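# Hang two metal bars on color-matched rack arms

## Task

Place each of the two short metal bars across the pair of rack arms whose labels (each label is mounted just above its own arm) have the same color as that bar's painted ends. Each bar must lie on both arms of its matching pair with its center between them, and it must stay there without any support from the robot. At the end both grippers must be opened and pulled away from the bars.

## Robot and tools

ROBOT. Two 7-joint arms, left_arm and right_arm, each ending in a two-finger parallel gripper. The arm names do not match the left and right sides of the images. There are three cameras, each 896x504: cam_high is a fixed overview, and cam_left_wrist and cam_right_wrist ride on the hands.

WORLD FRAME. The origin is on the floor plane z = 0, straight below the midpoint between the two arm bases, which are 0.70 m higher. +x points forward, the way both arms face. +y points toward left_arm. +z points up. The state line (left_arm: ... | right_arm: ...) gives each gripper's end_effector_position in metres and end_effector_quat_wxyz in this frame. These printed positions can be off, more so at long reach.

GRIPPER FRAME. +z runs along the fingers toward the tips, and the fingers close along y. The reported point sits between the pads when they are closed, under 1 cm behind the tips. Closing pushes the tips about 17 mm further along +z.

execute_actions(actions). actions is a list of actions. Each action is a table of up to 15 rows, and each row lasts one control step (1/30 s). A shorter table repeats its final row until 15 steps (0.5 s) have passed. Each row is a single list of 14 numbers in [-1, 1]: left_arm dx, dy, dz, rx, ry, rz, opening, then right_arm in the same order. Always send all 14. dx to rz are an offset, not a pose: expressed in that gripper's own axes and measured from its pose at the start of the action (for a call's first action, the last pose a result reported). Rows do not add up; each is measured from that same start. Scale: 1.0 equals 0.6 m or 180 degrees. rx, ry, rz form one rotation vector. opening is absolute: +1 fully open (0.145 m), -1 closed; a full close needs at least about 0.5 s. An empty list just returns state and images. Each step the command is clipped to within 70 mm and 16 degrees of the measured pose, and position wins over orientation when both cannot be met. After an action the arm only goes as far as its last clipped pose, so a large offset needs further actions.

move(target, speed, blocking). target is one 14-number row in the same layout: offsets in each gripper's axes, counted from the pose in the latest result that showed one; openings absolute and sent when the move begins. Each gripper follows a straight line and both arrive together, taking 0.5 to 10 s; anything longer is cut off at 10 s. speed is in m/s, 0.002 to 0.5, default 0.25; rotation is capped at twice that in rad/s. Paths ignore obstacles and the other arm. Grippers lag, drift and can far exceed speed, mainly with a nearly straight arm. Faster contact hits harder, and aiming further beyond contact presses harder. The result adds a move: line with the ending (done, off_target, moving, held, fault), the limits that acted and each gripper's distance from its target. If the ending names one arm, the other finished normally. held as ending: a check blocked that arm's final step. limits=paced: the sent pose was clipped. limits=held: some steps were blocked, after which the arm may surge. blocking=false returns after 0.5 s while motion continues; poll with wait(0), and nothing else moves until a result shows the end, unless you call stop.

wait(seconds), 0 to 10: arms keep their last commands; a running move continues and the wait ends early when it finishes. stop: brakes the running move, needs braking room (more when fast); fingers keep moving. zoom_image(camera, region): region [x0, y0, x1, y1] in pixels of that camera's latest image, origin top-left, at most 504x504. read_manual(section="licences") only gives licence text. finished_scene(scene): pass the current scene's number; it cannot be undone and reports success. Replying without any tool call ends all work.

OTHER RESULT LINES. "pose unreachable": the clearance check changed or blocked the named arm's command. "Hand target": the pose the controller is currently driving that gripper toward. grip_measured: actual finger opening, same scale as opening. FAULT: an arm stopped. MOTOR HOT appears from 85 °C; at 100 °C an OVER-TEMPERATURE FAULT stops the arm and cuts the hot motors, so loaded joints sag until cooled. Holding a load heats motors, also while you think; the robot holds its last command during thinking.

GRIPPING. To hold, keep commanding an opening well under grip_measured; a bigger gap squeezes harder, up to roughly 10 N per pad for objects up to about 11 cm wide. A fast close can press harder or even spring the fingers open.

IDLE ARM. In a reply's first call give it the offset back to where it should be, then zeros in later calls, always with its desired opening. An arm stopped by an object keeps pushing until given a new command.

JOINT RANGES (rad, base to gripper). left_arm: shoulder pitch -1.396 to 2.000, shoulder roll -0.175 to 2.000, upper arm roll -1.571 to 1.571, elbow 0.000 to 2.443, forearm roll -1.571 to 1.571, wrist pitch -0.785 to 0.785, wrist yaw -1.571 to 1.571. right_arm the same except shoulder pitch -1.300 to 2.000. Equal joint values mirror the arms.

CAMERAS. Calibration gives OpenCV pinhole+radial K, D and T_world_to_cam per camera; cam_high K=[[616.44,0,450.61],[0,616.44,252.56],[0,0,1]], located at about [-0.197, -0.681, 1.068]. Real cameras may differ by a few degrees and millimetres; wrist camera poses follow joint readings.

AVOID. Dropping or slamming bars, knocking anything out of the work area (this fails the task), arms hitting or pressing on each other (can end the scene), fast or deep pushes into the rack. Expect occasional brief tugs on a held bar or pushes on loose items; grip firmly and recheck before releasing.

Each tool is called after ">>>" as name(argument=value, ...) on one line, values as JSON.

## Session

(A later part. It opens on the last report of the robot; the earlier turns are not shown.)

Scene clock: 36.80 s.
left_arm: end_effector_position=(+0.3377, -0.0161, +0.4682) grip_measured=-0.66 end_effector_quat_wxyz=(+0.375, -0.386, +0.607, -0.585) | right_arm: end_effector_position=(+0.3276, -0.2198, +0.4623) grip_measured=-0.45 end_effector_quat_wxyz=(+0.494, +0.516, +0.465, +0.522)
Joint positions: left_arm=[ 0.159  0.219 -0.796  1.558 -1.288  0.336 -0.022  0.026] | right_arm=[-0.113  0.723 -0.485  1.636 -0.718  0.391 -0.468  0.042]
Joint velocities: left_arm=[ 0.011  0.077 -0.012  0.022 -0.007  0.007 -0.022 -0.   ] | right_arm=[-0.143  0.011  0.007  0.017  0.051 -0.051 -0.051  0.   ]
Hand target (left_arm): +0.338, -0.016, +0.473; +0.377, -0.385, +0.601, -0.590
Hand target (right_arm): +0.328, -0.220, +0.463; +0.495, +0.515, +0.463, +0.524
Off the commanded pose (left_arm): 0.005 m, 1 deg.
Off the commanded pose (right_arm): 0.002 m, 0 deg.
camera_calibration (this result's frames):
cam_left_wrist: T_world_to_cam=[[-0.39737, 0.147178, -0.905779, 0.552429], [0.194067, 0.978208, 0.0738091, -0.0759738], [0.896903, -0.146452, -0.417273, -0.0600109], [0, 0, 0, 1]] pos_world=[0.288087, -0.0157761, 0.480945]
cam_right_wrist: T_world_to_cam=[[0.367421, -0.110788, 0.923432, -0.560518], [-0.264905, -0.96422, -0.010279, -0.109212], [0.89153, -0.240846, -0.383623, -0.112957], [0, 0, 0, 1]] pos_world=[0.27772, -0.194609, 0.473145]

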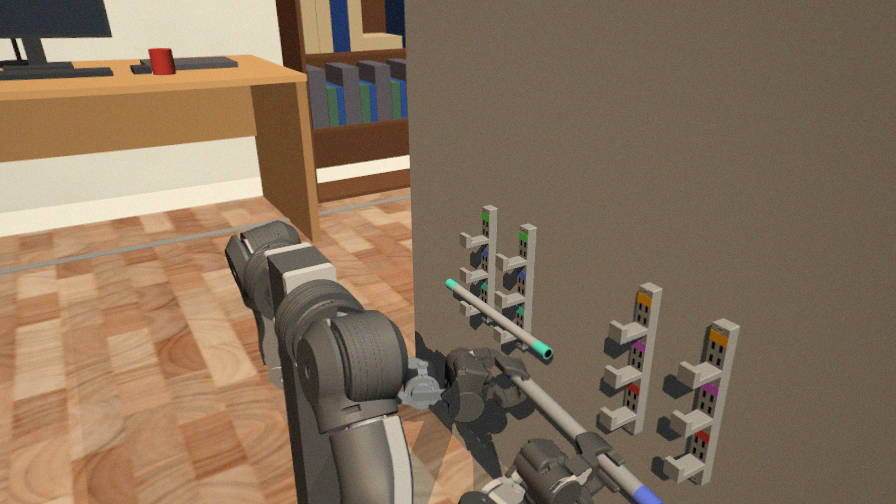

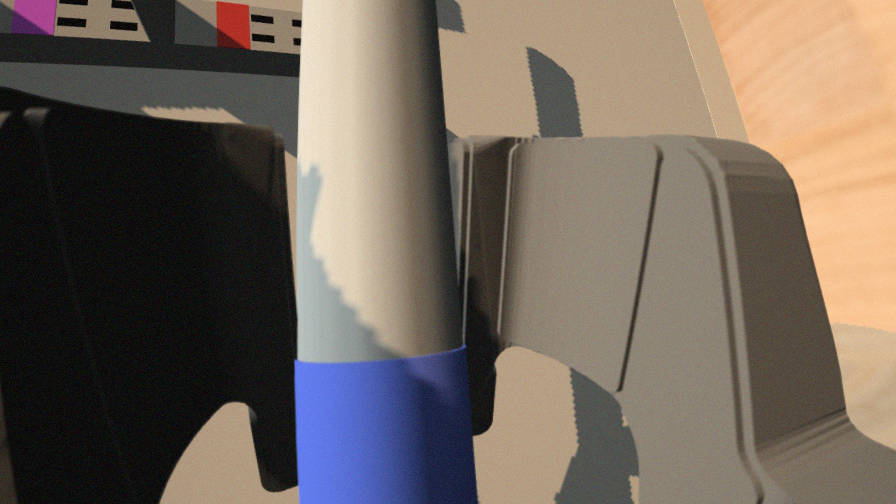

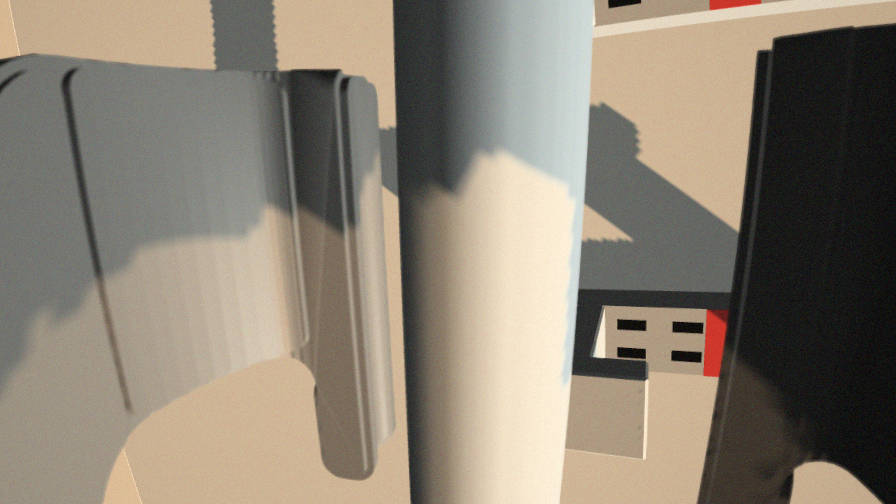

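>>> execute_actions(actions=[[[0,0,0,0,0,0,-1,0,-0.012,0,0,0,0,-0.5]],[[0,0,0,0,0,0,-1,0,0,0,0,0,0,-0.58],[0,0,0,0,0,0,-1,0,0,0,0,0,0,-0.6],[0,0,0,0,0,0,-1,0,0,0,0,0,0,-0.62],[0,0,0,0,0,0,-1,0,0,0,0,0,0,-0.65],[0,0,0,0,0,0,-1,0,0,0,0,0,0,-0.68],[0,0,0,0,0,0,-1,0,0,0,0,0,0,-0.72],[0,0,0,0,0,0,-1,0,0,0,0,0,0,-0.76],[0,0,0,0,0,0,-1,0,0,0,0,0,0,-0.8],[0,0,0,0,0,0,-1,0,0,0,0,0,0,-0.9],[0,0,0,0,0,0,-1,0,0,0,0,0,0,-1]],[[0,0,0,0,0,0,-0.75,0,0.006,0,0,0,0,-1],[0,0,0,0,0,0,-0.68,0,0.006,0,0,0,0,-1],[0,0,0,0,0,0,-0.62,0,0.006,0,0,0,0,-1],[0,0,0,0,0,0,-0.55,0,0.006,0,0,0,0,-1],[0,0,0,0,0,0,-0.45,0,0.006,0,0,0,0,-1],[0,0,0,0,0,0,-0.35,0,0.006,0,0,0,0,-1],[0,0,0,0,0,0,-0.25,0,0.006,0,0,0,0,-1]]])

Scene clock: 39.20 s.
left_arm: end_effector_position=(+0.3373, -0.0156, +0.4649) grip_measured=-0.25 end_effector_quat_wxyz=(+0.372, -0.390, +0.612, -0.578) | right_arm: end_effector_position=(+0.3264, -0.2204, +0.4521) grip_measured=-0.72 end_effector_quat_wxyz=(+0.489, +0.525, +0.470, +0.515)
Joint positions: left_arm=[ 0.158  0.22  -0.796  1.558 -1.289  0.336 -0.005  0.057] | right_arm=[-0.114  0.71  -0.492  1.61  -0.716  0.386 -0.464  0.021]
Joint velocities: left_arm=[-0.077 -0.055  0.002  0.002 -0.007 -0.007 -0.066  0.   ] | right_arm=[ 0.033  0.011 -0.017  0.012 -0.022 -0.051  0.022  0.   ]
Hand target (left_arm): +0.337, -0.016, +0.465; +0.372, -0.389, +0.612, -0.579
Hand target (right_arm): +0.327, -0.220, +0.455; +0.492, +0.522, +0.467, +0.518
Off the commanded pose (left_arm): 0.000 m, 0 deg.
Off the commanded pose (right_arm): 0.003 m, 1 deg.
camera_calibration (this result's frames):
cam_left_wrist: T_world_to_cam=[[-0.411893, 0.154944, -0.897962, 0.55053], [0.194364, 0.977699, 0.0795484, -0.0789107], [0.890262, -0.141766, -0.432823, -0.0514705], [0, 0, 0, 1]] pos_world=[0.287919, -0.0154473, 0.478355]
cam_right_wrist: T_world_to_cam=[[0.390947, -0.116139, 0.913057, -0.55484], [-0.270259, -0.962764, -0.00674461, -0.109734], [0.879842, -0.244125, -0.407777, -0.101964], [0, 0, 0, 1]] pos_world=[0.276968, -0.194979, 0.464281]

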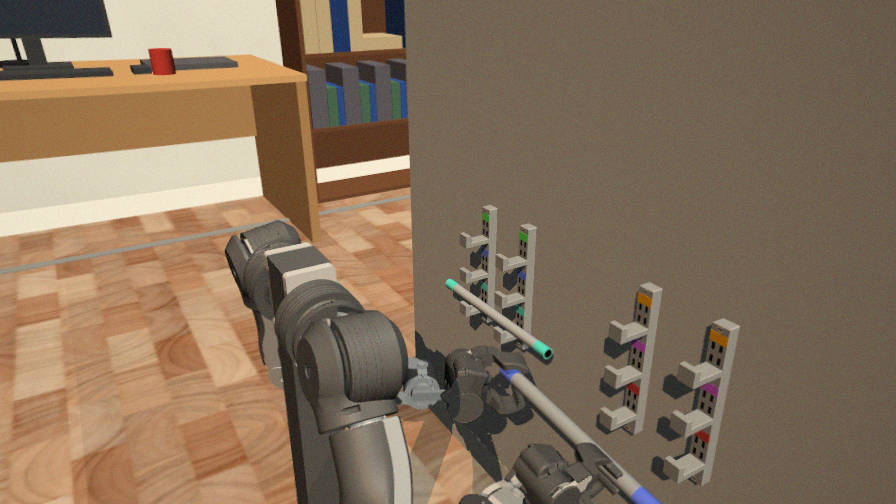

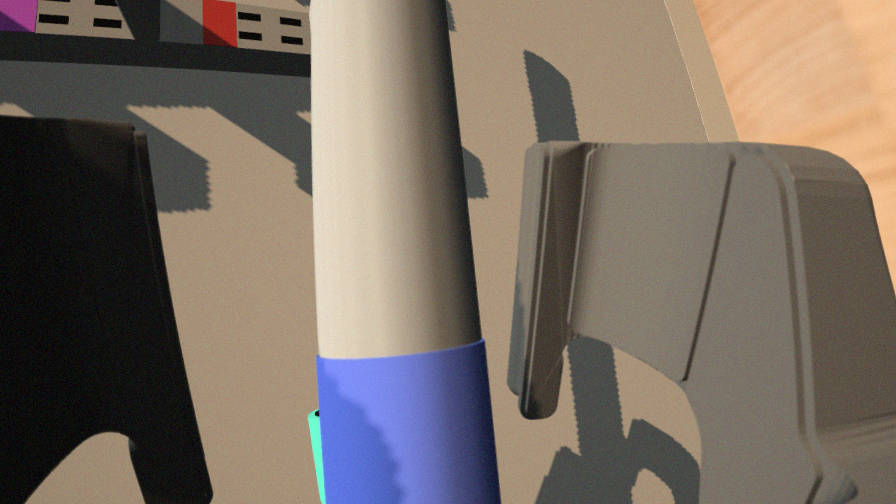

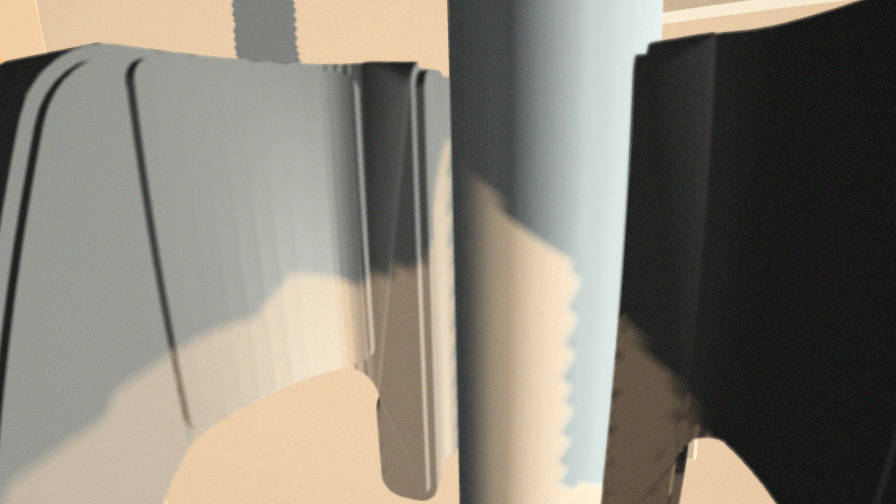

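>>> move(target=[0,0,0,0,0,0,-0.25,0.15,0.012,0,-0.008,0,0,-1], speed=0.08)

Scene clock: 41.00 s.
left_arm: end_effector_position=(+0.3373, -0.0156, +0.4649) grip_measured=-0.25 end_effector_quat_wxyz=(+0.372, -0.390, +0.612, -0.578) | right_arm: end_effector_position=(+0.3267, -0.1330, +0.4602) grip_measured=-0.72 end_effector_quat_wxyz=(+0.490, +0.526, +0.467, +0.515)
Joint positions: left_arm=[ 0.158  0.22  -0.796  1.558 -1.289  0.336 -0.005  0.057] | right_arm=[-0.009  0.491 -0.69   1.678 -0.916  0.662 -0.351  0.021]
Joint velocities: left_arm=[ 0.011  0.077 -0.002  0.022 -0.051 -0.007 -0.022 -0.   ] | right_arm=[-0.011 -0.011 -0.002  0.002  0.095  0.007 -0.007  0.   ]
Hand target (left_arm): +0.337, -0.016, +0.465; +0.372, -0.390, +0.612, -0.578
Hand target (right_arm): +0.328, -0.133, +0.465; +0.495, +0.521, +0.463, +0.520
Off the commanded pose (left_arm): 0.000 m, 0 deg.
Off the commanded pose (right_arm): 0.007 m, 1 deg.
move: off_target (right_arm)
camera_calibration (this result's frames):
cam_left_wrist: T_world_to_cam=[[-0.411893, 0.154944, -0.897962, 0.55053], [0.194364, 0.977699, 0.0795484, -0.0789107], [0.890262, -0.141766, -0.432823, -0.0514705], [0, 0, 0, 1]] pos_world=[0.287919, -0.0154473, 0.478355]
cam_right_wrist: T_world_to_cam=[[0.386991, -0.120489, 0.914177, -0.552006], [-0.275651, -0.961206, -0.00999841, -0.0219908], [0.879917, -0.248125, -0.405191, -0.0792924], [0, 0, 0, 1]] pos_world=[0.27733, -0.107323, 0.472283]

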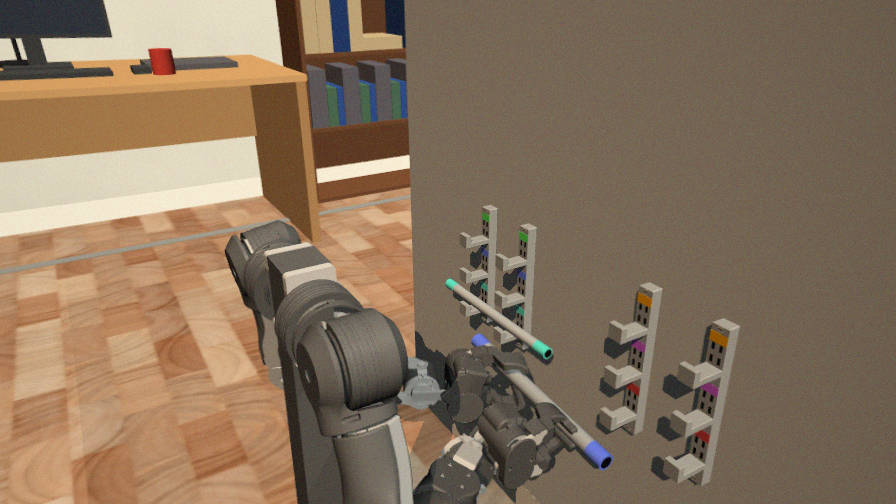

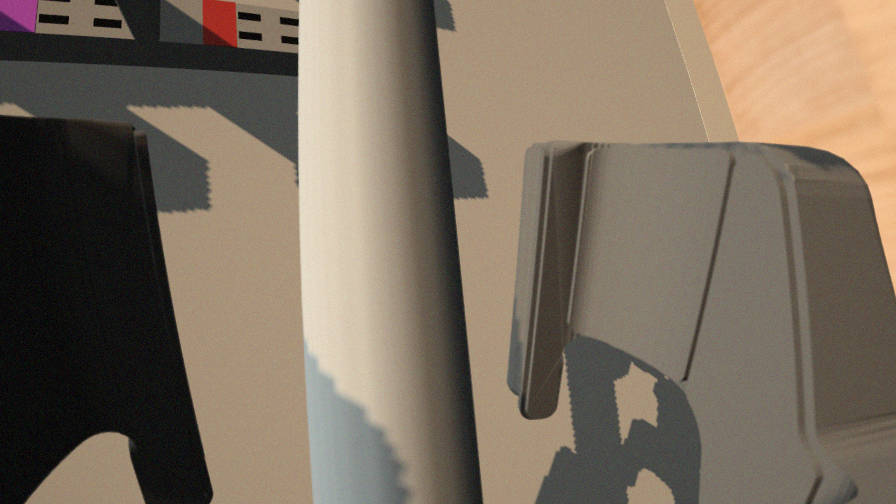

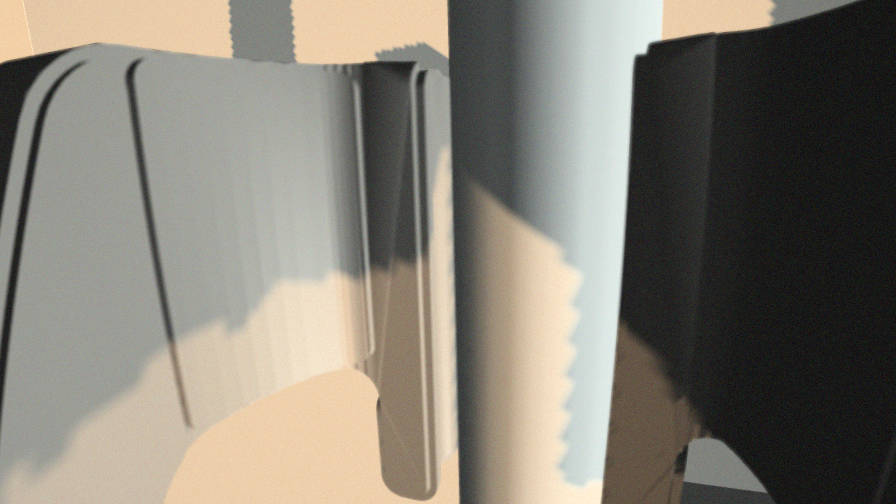

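>>> execute_actions(actions=[[[0,0,0,0,0,0,-0.35,0,0.006,0,-0.003,0,0,-1],[0,0,0,0,0,0,-0.45,0,0.006,0,-0.003,0,0,-1],[0,0,0,0,0,0,-0.52,0,0.006,0,-0.003,0,0,-1],[0,0,0,0,0,0,-0.58,0,0.006,0,-0.003,0,0,-1],[0,0,0,0,0,0,-0.61,0,0.006,0,-0.003,0,0,-1],[0,0,0,0,0,0,-0.64,0,0.006,0,-0.003,0,0,-1],[0,0,0,0,0,0,-0.67,0,0.006,0,-0.003,0,0,-1],[0,0,0,0,0,0,-0.7,0,0.006,0,-0.003,0,0,-1],[0,0,0,0,0,0,-0.75,0,0.006,0,-0.003,0,0,-1],[0,0,0,0,0,0,-0.8,0,0.006,0,-0.003,0,0,-1],[0,0,0,0,0,0,-0.9,0,0.006,0,-0.003,0,0,-1],[0,0,0,0,0,0,-1,0,0.006,0,-0.003,0,0,-1]],[[0,0,0,0,0,0,-1,0,0,0,0,0,0,-0.76],[0,0,0,0,0,0,-1,0,0,0,0,0,0,-0.7],[0,0,0,0,0,0,-1,0,0,0,0,0,0,-0.64],[0,0,0,0,0,0,-1,0,0,0,0,0,0,-0.58],[0,0,0,0,0,0,-1,0,0,0,0,0,0,-0.5],[0,0,0,0,0,0,-1,0,0,0,0,0,0,-0.4],[0,0,0,0,0,0,-1,0,0,0,0,0,0,-0.3],[0,0,0,0,0,0,-1,0,0,0,0,0,0,-0.2]]])

>>> move(target=[0,-0.008,0,0,0,0,-1,-0.03,0,-0.15,0,0,0,-0.2], speed=0.12)

Scene clock: 43.57 s.
left_arm: end_effector_position=(+0.3372, -0.0155, +0.4635) grip_measured=-0.67 end_effector_quat_wxyz=(+0.371, -0.391, +0.615, -0.576) | right_arm: end_effector_position=(+0.3262, -0.1336, +0.4601) grip_measured=-0.20 end_effector_quat_wxyz=(+0.490, +0.527, +0.468, +0.513)
Joint positions: left_arm=[ 0.158  0.22  -0.796  1.558 -1.289  0.336  0.003  0.025] | right_arm=[-0.01   0.494 -0.69   1.683 -0.916  0.666 -0.346  0.061]
Joint velocities: left_arm=[-0.077  0.033  0.002  0.002 -0.051  0.007 -0.007 -0.   ] | right_arm=[-0.077  0.011 -0.002  0.012  0.007 -0.037  0.007  0.   ]
Hand target (left_arm): +0.337, -0.015, +0.465; +0.372, -0.390, +0.613, -0.578
Hand target (right_arm): +0.326, -0.134, +0.460; +0.490, +0.527, +0.468, +0.513
Off the commanded pose (left_arm): 0.001 m, 0 deg.
Off the commanded pose (right_arm): 0.000 m, 0 deg.
camera_calibration (this result's frames):
cam_left_wrist: T_world_to_cam=[[-0.418356, 0.157855, -0.894461, 0.549893], [0.194827, 0.977456, 0.0813772, -0.0799434], [0.887142, -0.140221, -0.439679, -0.0477229], [0, 0, 0, 1]] pos_world=[0.287963, -0.0153537, 0.477381]
cam_right_wrist: T_world_to_cam=[[0.390189, -0.119622, 0.912931, -0.552232], [-0.277123, -0.960805, -0.00745194, -0.0233809], [0.87804, -0.250087, -0.408046, -0.0774124], [0, 0, 0, 1]] pos_world=[0.276967, -0.107884, 0.472388]

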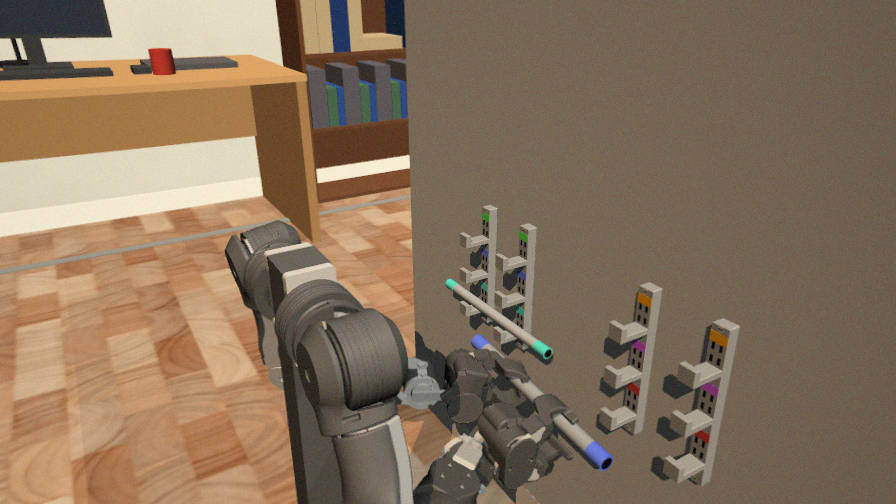

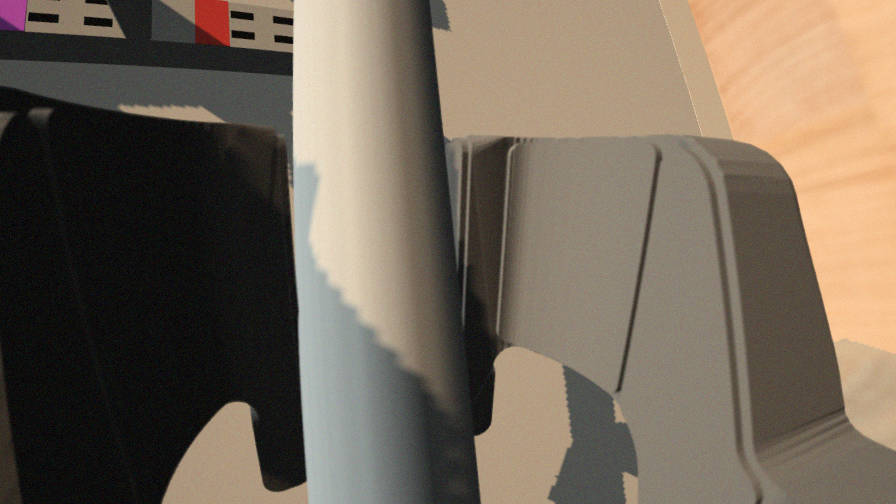

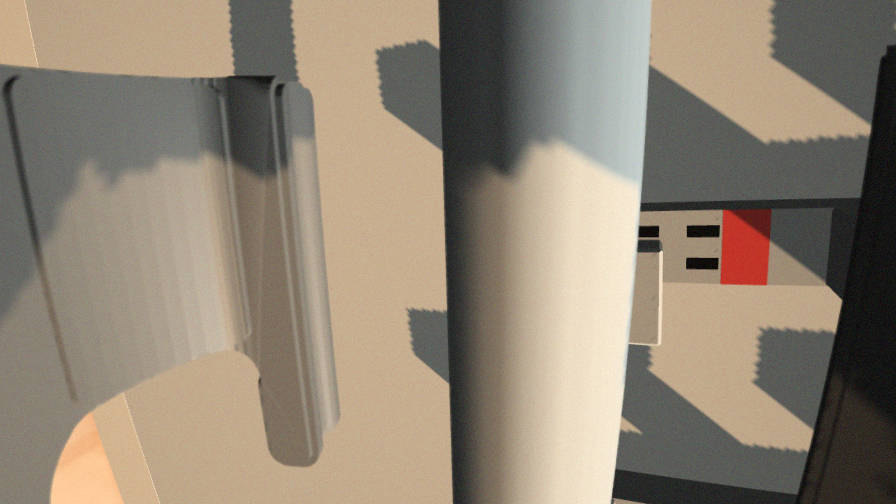

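Scene clock: 44.70 s.
left_arm: end_effector_position=(+0.3364, -0.0160, +0.4631) grip_measured=-0.67 end_effector_quat_wxyz=(+0.366, -0.394, +0.620, -0.572) | right_arm: end_effector_position=(+0.2362, -0.1495, +0.4566) grip_measured=-0.20 end_effector_quat_wxyz=(+0.490, +0.529, +0.471, +0.509)
Joint positions: left_arm=[ 0.157  0.222 -0.796  1.57  -1.29   0.336  0.031  0.025] | right_arm=[-0.428  0.608 -0.615  1.91  -0.942  0.686 -0.546  0.061]
Joint velocities: left_arm=[-0.033  0.011 -0.027 -0.017 -0.081  0.022 -0.037 -0.   ] | right_arm=[-0.011  0.033  0.012  0.007  0.022 -0.066  0.022  0.   ]
Hand target (left_arm): +0.337, -0.016, +0.468; +0.370, -0.391, +0.615, -0.576
Hand target (right_arm): +0.236, -0.149, +0.459; +0.491, +0.526, +0.469, +0.513
Off the commanded pose (left_arm): 0.005 m, 1 deg.
Off the commanded pose (right_arm): 0.002 m, 1 deg.
move: off_target (left_arm)
camera_calibration (this result's frames):
cam_left_wrist: T_world_to_cam=[[-0.432597, 0.164063, -0.886534, 0.550417], [0.199075, 0.976416, 0.0835548, -0.0816981], [0.879334, -0.140341, -0.455055, -0.0375071], [0, 0, 0, 1]] pos_world=[0.287354, -0.0157955, 0.477722]
cam_right_wrist: T_world_to_cam=[[0.399977, -0.11575, 0.909186, -0.515731], [-0.278927, -0.960312, 0.00044867, -0.066691], [0.873051, -0.253776, -0.416389, 0.000666493], [0, 0, 0, 1]] pos_world=[0.187097, -0.123571, 0.469203]

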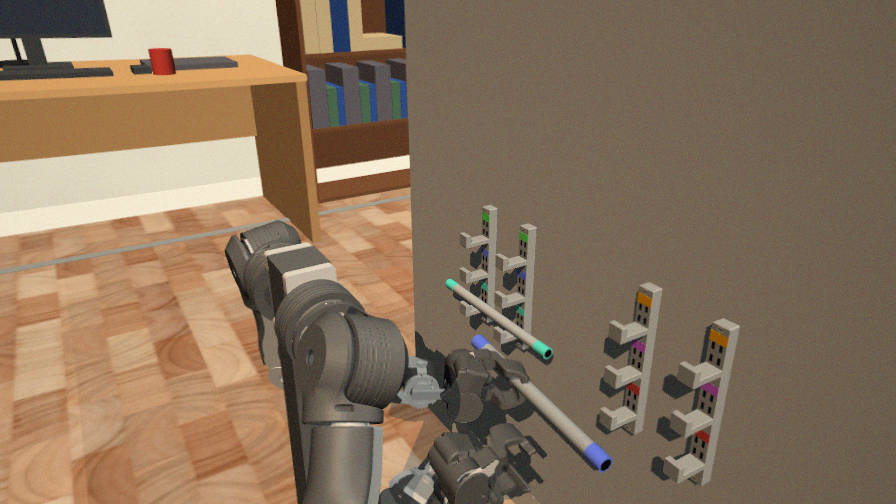

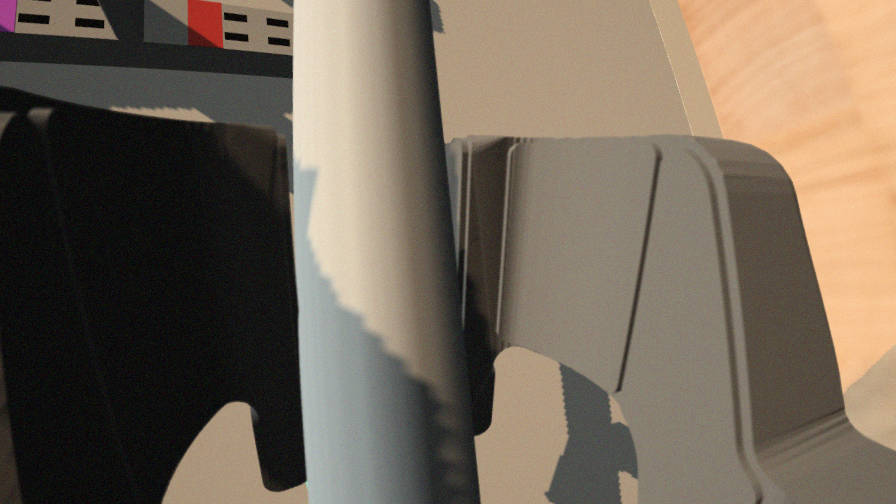

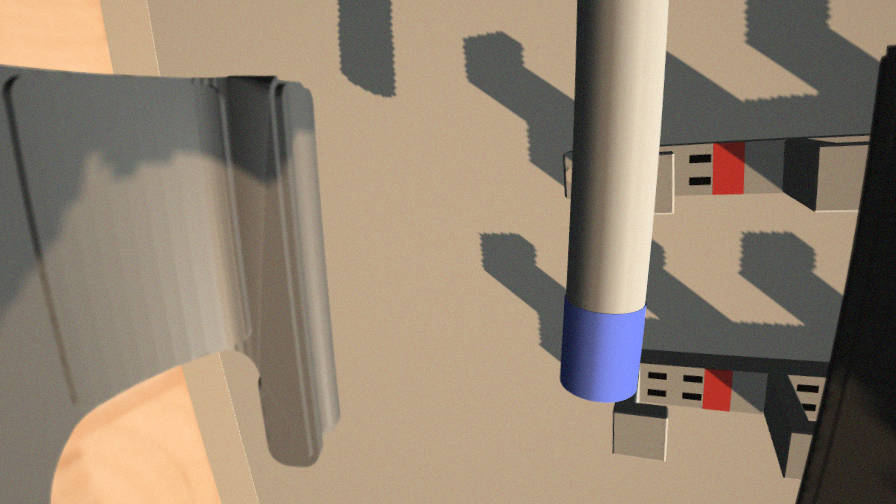

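>>> move(target=[-0.295,-0.175,-0.137,0,0,0,-1,-0.15,0,-0.05,0,0,0,-0.2], speed=0.12)

Scene clock: 47.83 s.
left_arm: end_effector_position=(+0.3419, +0.1755, +0.5695) grip_measured=-0.67 end_effector_quat_wxyz=(+0.362, -0.399, +0.625, -0.565) | right_arm: end_effector_position=(+0.2045, -0.2359, +0.4498) grip_measured=-0.20 end_effector_quat_wxyz=(+0.488, +0.528, +0.474, +0.508)
Joint positions: left_arm=[-0.011  0.962 -0.2    1.971 -0.639  0.007  0.162  0.025] | right_arm=[-0.76   0.792 -0.265  1.855 -0.737  0.36  -0.765  0.061]
Joint velocities: left_arm=[-0.077 -0.033 -0.022  0.012  0.081  0.051 -0.066 -0.   ] | right_arm=[-0.033 -0.055  0.012  0.002 -0.037 -0.022 -0.007  0.   ]
Hand target (left_arm): +0.342, +0.176, +0.572; +0.364, -0.398, +0.620, -0.570
Hand target (right_arm): +0.205, -0.237, +0.451; +0.490, +0.526, +0.472, +0.510
Off the commanded pose (left_arm): 0.006 m, 1 deg.
Off the commanded pose (right_arm): 0.003 m, 0 deg.
move: off_target (left_arm)
camera_calibration (this result's frames):
cam_left_wrist: T_world_to_cam=[[-0.449986, 0.168811, -0.876935, 0.615411], [0.197519, 0.976465, 0.0866162, -0.279862], [0.870918, -0.134236, -0.472739, 0.0448366], [0, 0, 0, 1]] pos_world=[0.293156, 0.175406, 0.585113]
cam_right_wrist: T_world_to_cam=[[0.40374, -0.111534, 0.90805, -0.506214], [-0.27453, -0.96157, 0.0039546, -0.161306], [0.872713, -0.250884, -0.418844, 0.00541184], [0, 0, 0, 1]] pos_world=[0.155372, -0.21021, 0.462572]

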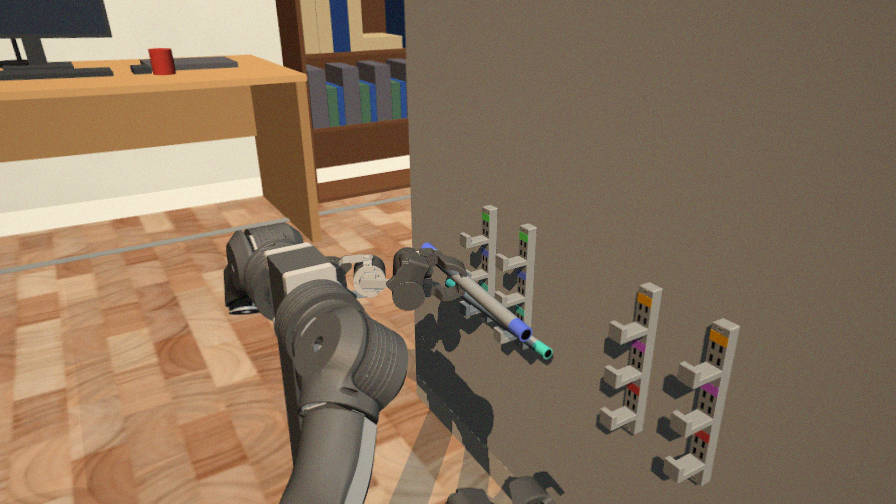

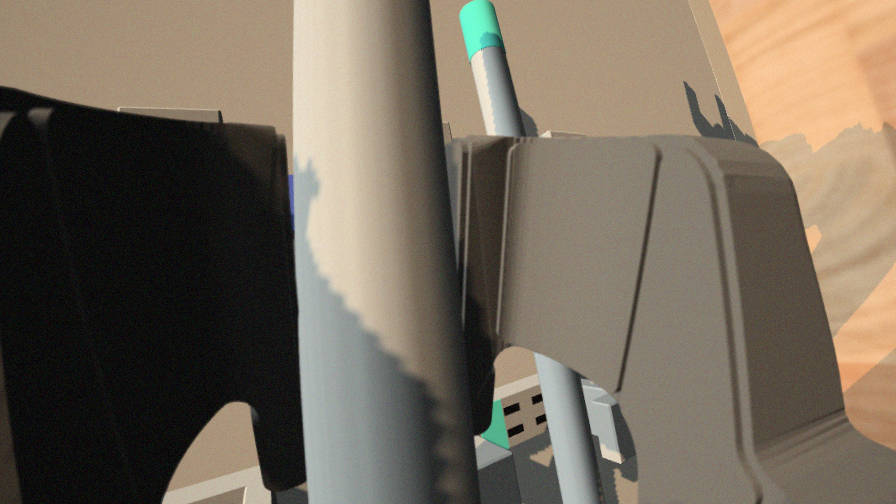

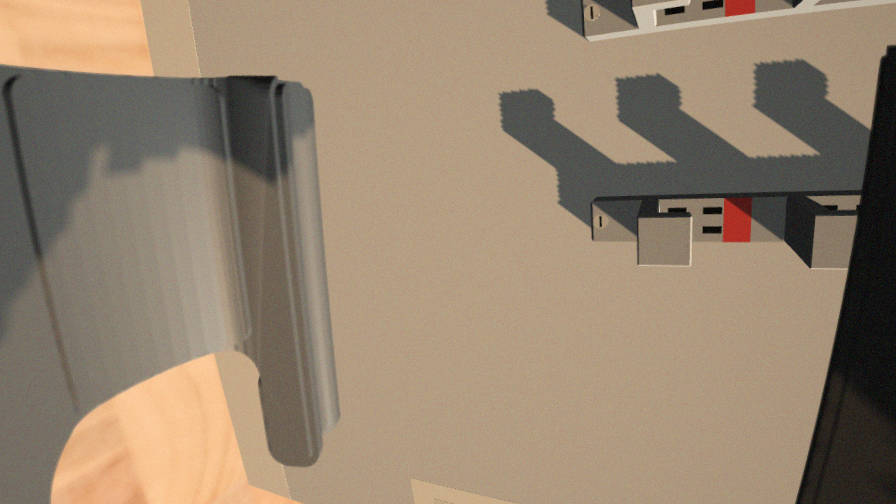

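>>> move(target=[-0.045,-0.006,0.06,0,0,0,-1,0,0,0,0,0,0,-0.2], speed=0.06)

>>> zoom_image(camera="cam_high", region=[380,180,620,380])

Scene clock: 50.43 s.
left_arm: end_effector_position=(+0.3861, +0.1861, +0.5686) grip_measured=-0.67 end_effector_quat_wxyz=(+0.363, -0.400, +0.627, -0.561) | right_arm: end_effector_position=(+0.2045, -0.2359, +0.4498) grip_measured=-0.20 end_effector_quat_wxyz=(+0.488, +0.528, +0.474, +0.508)
Joint positions: left_arm=[ 0.249  0.872 -0.308  1.743 -0.659 -0.098  0.224  0.025] | right_arm=[-0.76   0.792 -0.265  1.855 -0.737  0.36  -0.765  0.061]
Joint velocities: left_arm=[-0.055 -0.033 -0.002 -0.017  0.022 -0.007 -0.022  0.   ] | right_arm=[-0.033 -0.033 -0.012 -0.002  0.022 -0.051  0.022 -0.   ]
Hand target (left_arm): +0.386, +0.185, +0.570; +0.363, -0.398, +0.625, -0.565
Hand target (right_arm): +0.205, -0.236, +0.450; +0.488, +0.528, +0.474, +0.508
Off the commanded pose (left_arm): 0.002 m, 1 deg.
Off the commanded pose (right_arm): 0.000 m, 0 deg.
move: done
camera_calibration (this result's frames):
cam_left_wrist: T_world_to_cam=[[-0.455221, 0.174067, -0.873198, 0.631606], [0.194617, 0.976442, 0.0931898, -0.301466], [0.868849, -0.127517, -0.478373, 0.0100842], [0, 0, 0, 1]] pos_world=[0.337429, 0.185708, 0.584435]
cam_right_wrist: T_world_to_cam=[[0.40374, -0.111534, 0.90805, -0.506214], [-0.27453, -0.96157, 0.0039546, -0.161306], [0.872713, -0.250884, -0.418844, 0.00541184], [0, 0, 0, 1]] pos_world=[0.155372, -0.21021, 0.462572]

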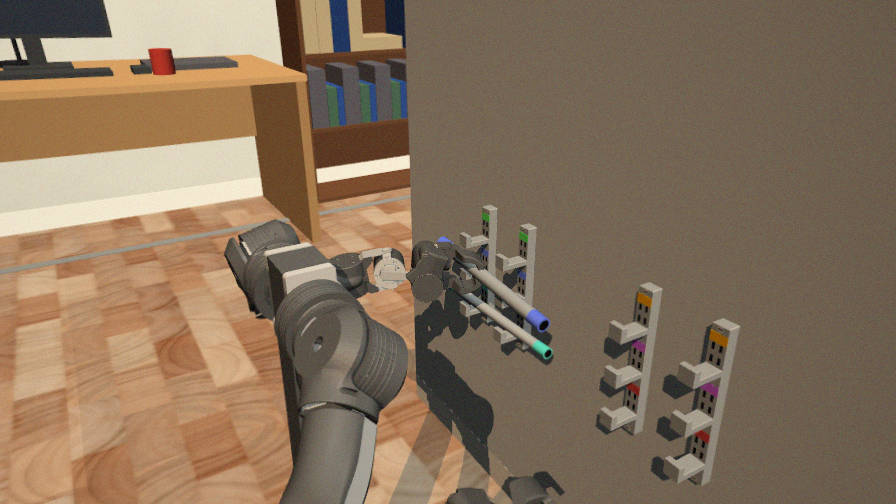

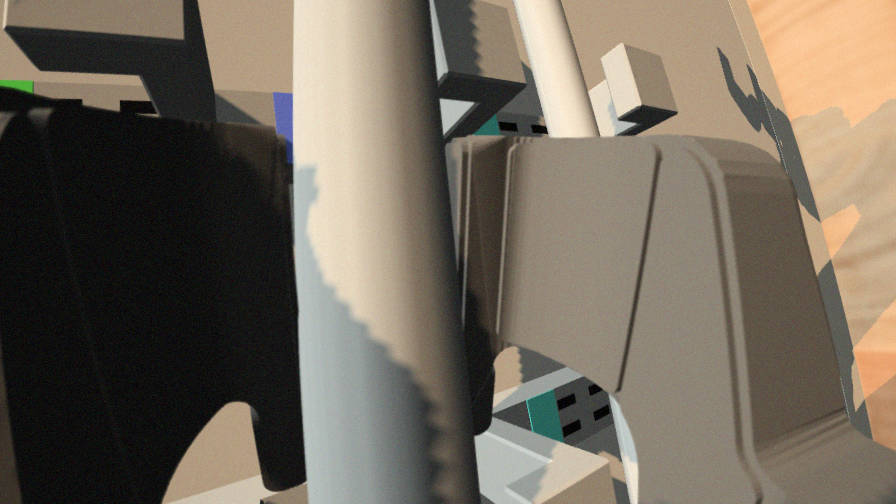

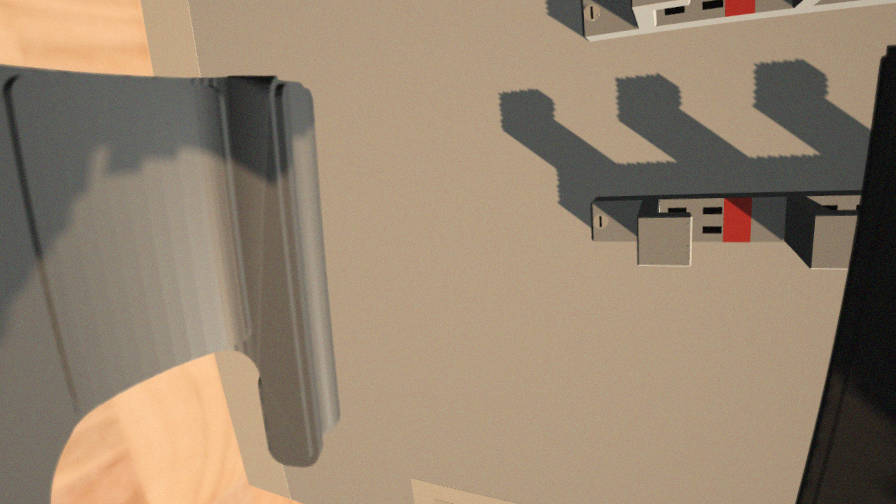

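Region (380, 180, 620, 380) of cam_high's 896x504 image, scaled by 2.100, with more detail than that image has.

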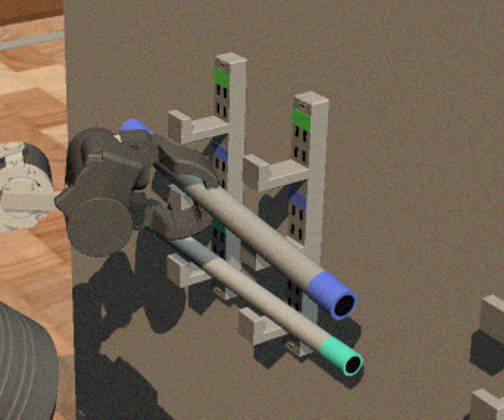

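>>> move(target=[-0.031,-0.008,0.068,0,0,0,-1,0,0,0,0,0,0,-0.2], speed=0.04)

>>> zoom_image(camera="cam_high", region=[380,180,620,380])

Scene clock: 52.43 s.
left_arm: end_effector_position=(+0.4300, +0.1846, +0.5671) grip_measured=-0.67 end_effector_quat_wxyz=(+0.360, -0.399, +0.632, -0.559) | right_arm: end_effector_position=(+0.2045, -0.2359, +0.4498) grip_measured=-0.20 end_effector_quat_wxyz=(+0.488, +0.528, +0.474, +0.508)
Joint positions: left_arm=[ 0.473  0.732 -0.377  1.5   -0.729 -0.204  0.276  0.025] | right_arm=[-0.76   0.792 -0.265  1.855 -0.737  0.36  -0.765  0.061]
Joint velocities: left_arm=[-0.121 -0.033  0.002  0.012 -0.051  0.037 -0.051  0.   ] | right_arm=[ 0.033 -0.033  0.002 -0.007  0.022 -0.022  0.037 -0.   ]
Hand target (left_arm): +0.431, +0.186, +0.570; +0.364, -0.399, +0.628, -0.561
Hand target (right_arm): +0.205, -0.236, +0.450; +0.488, +0.528, +0.474, +0.508
Off the commanded pose (left_arm): 0.003 m, 1 deg.
Off the commanded pose (right_arm): 0.000 m, 0 deg.
move: done
camera_calibration (this result's frames):
cam_left_wrist: T_world_to_cam=[[-0.460543, 0.182662, -0.86864, 0.648666], [0.201901, 0.974503, 0.0978779, -0.313838], [0.864371, -0.130302, -0.48568, -0.0223906], [0, 0, 0, 1]] pos_world=[0.381457, 0.184432, 0.583301]
cam_right_wrist: T_world_to_cam=[[0.40374, -0.111534, 0.90805, -0.506214], [-0.27453, -0.96157, 0.0039546, -0.161306], [0.872713, -0.250884, -0.418844, 0.00541184], [0, 0, 0, 1]] pos_world=[0.155372, -0.21021, 0.462572]

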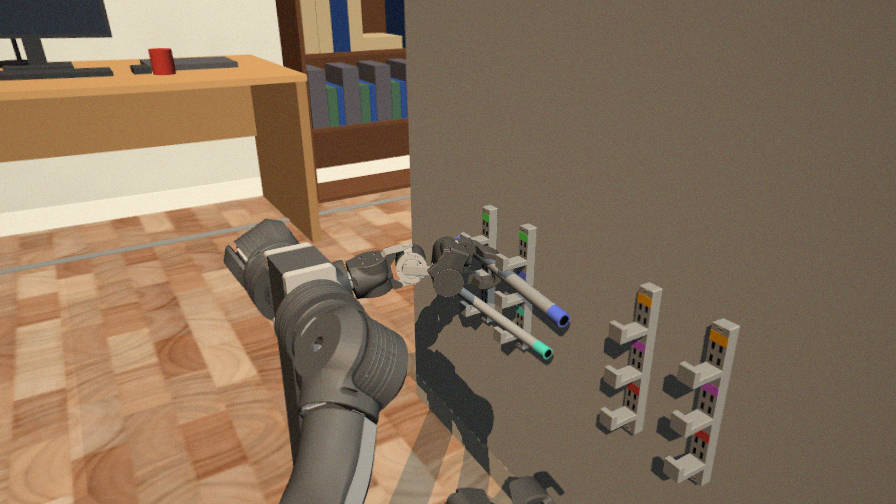

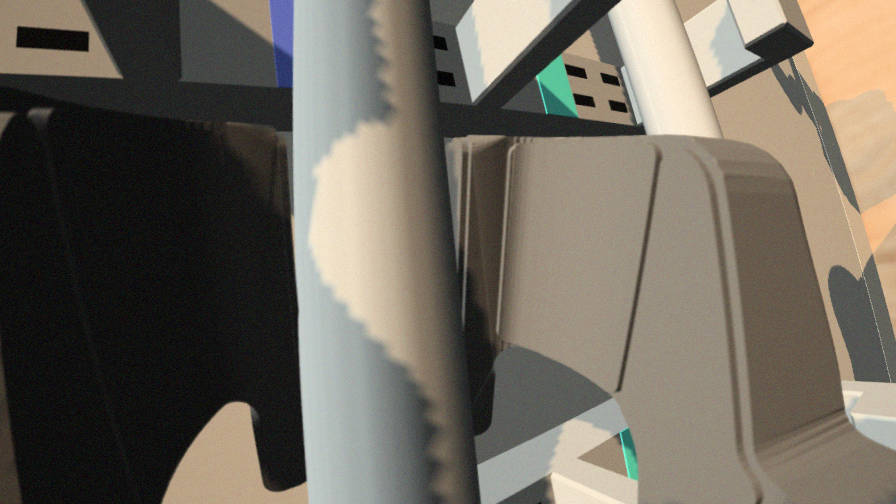

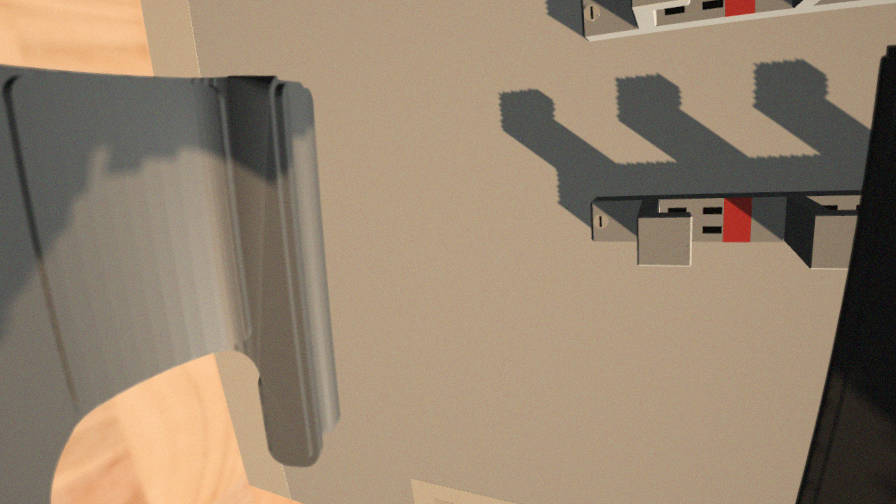

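Region (380, 180, 620, 380) of cam_high's 896x504 image, scaled by 2.100, with more detail than that image has.

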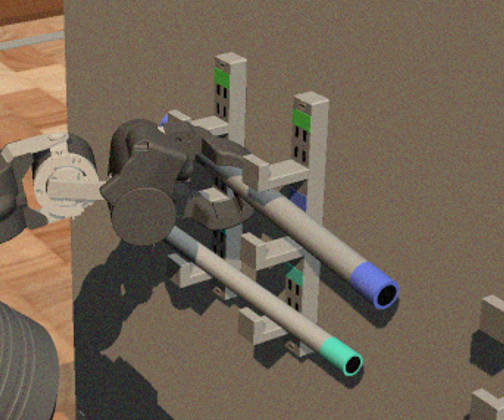

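>>> move(target=[0,0.045,0,0,0,0,-1,0,0,0,0,0,0,-0.2], speed=0.03)

>>> zoom_image(camera="cam_high", region=[380,180,620,380])

Scene clock: 54.20 s.
left_arm: end_effector_position=(+0.4280, +0.1854, +0.5460) grip_measured=-0.67 end_effector_quat_wxyz=(+0.361, -0.397, +0.626, -0.565) | right_arm: end_effector_position=(+0.2045, -0.2359, +0.4498) grip_measured=-0.20 end_effector_quat_wxyz=(+0.488, +0.528, +0.474, +0.508)
Joint positions: left_arm=[ 0.426  0.706 -0.38   1.447 -0.775 -0.235  0.179  0.025] | right_arm=[-0.76   0.792 -0.265  1.855 -0.737  0.36  -0.765  0.061]
Joint velocities: left_arm=[ 0.033  0.033  0.012 -0.017 -0.022  0.022 -0.007 -0.   ] | right_arm=[-0.077  0.011 -0.007 -0.007 -0.081 -0.007  0.051 -0.   ]
Hand target (left_arm): +0.427, +0.186, +0.540; +0.360, -0.399, +0.631, -0.559
Hand target (right_arm): +0.205, -0.236, +0.450; +0.488, +0.528, +0.474, +0.508
Off the commanded pose (left_arm): 0.006 m, 1 deg.
Off the commanded pose (right_arm): 0.000 m, 0 deg.
move: off_target (left_arm)
camera_calibration (this result's frames):
cam_left_wrist: T_world_to_cam=[[-0.448849, 0.173101, -0.876681, 0.630398], [0.202643, 0.975218, 0.0888058, -0.30768], [0.870327, -0.137793, -0.472804, -0.0389775], [0, 0, 0, 1]] pos_world=[0.379226, 0.185562, 0.561553]
cam_right_wrist: T_world_to_cam=[[0.40374, -0.111534, 0.90805, -0.506214], [-0.27453, -0.96157, 0.0039546, -0.161306], [0.872713, -0.250884, -0.418844, 0.00541184], [0, 0, 0, 1]] pos_world=[0.155372, -0.21021, 0.462572]

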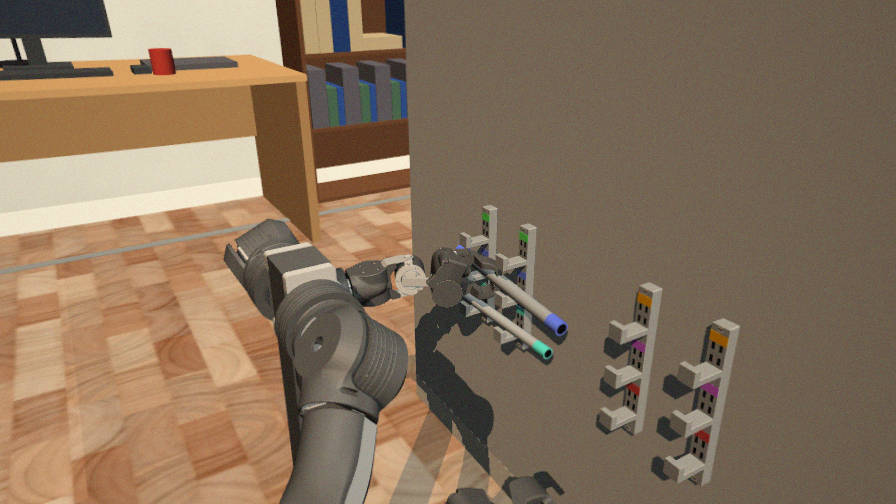

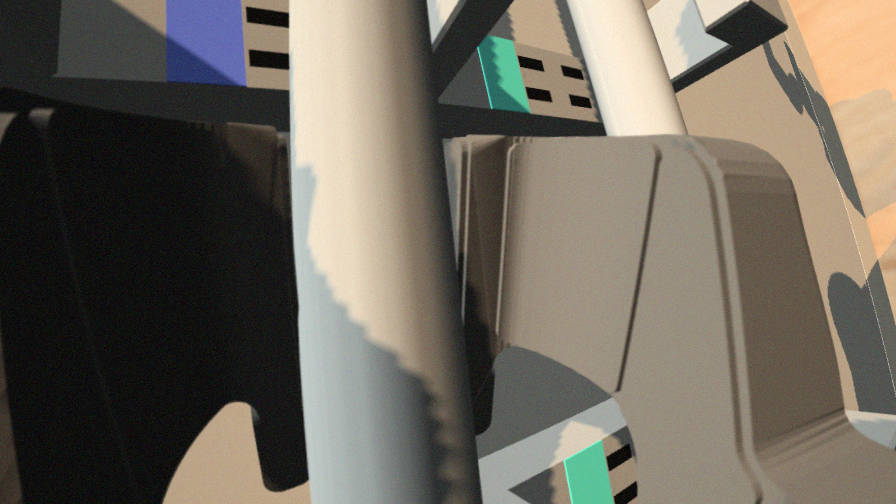

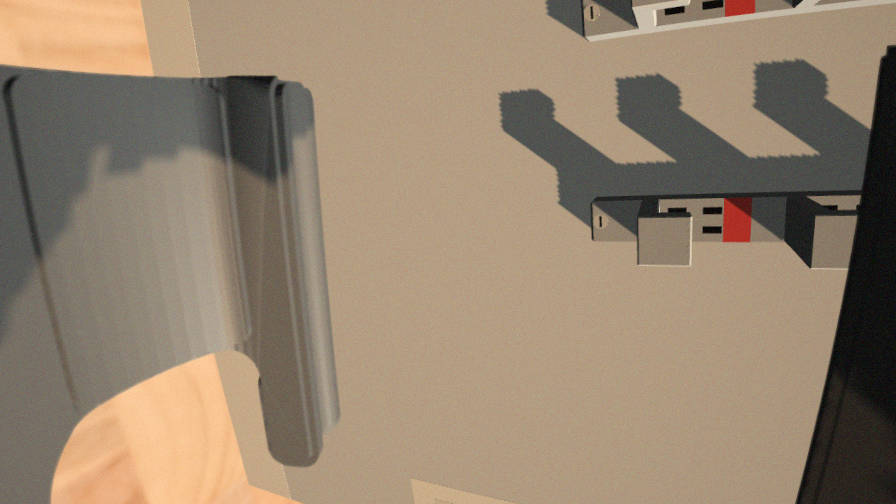

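Region (380, 180, 620, 380) of cam_high's 896x504 image, scaled by 2.100, with more detail than that image has.

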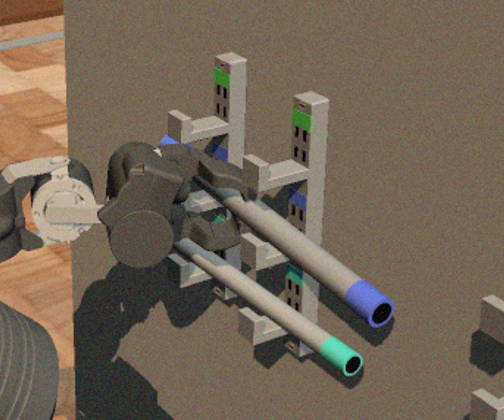

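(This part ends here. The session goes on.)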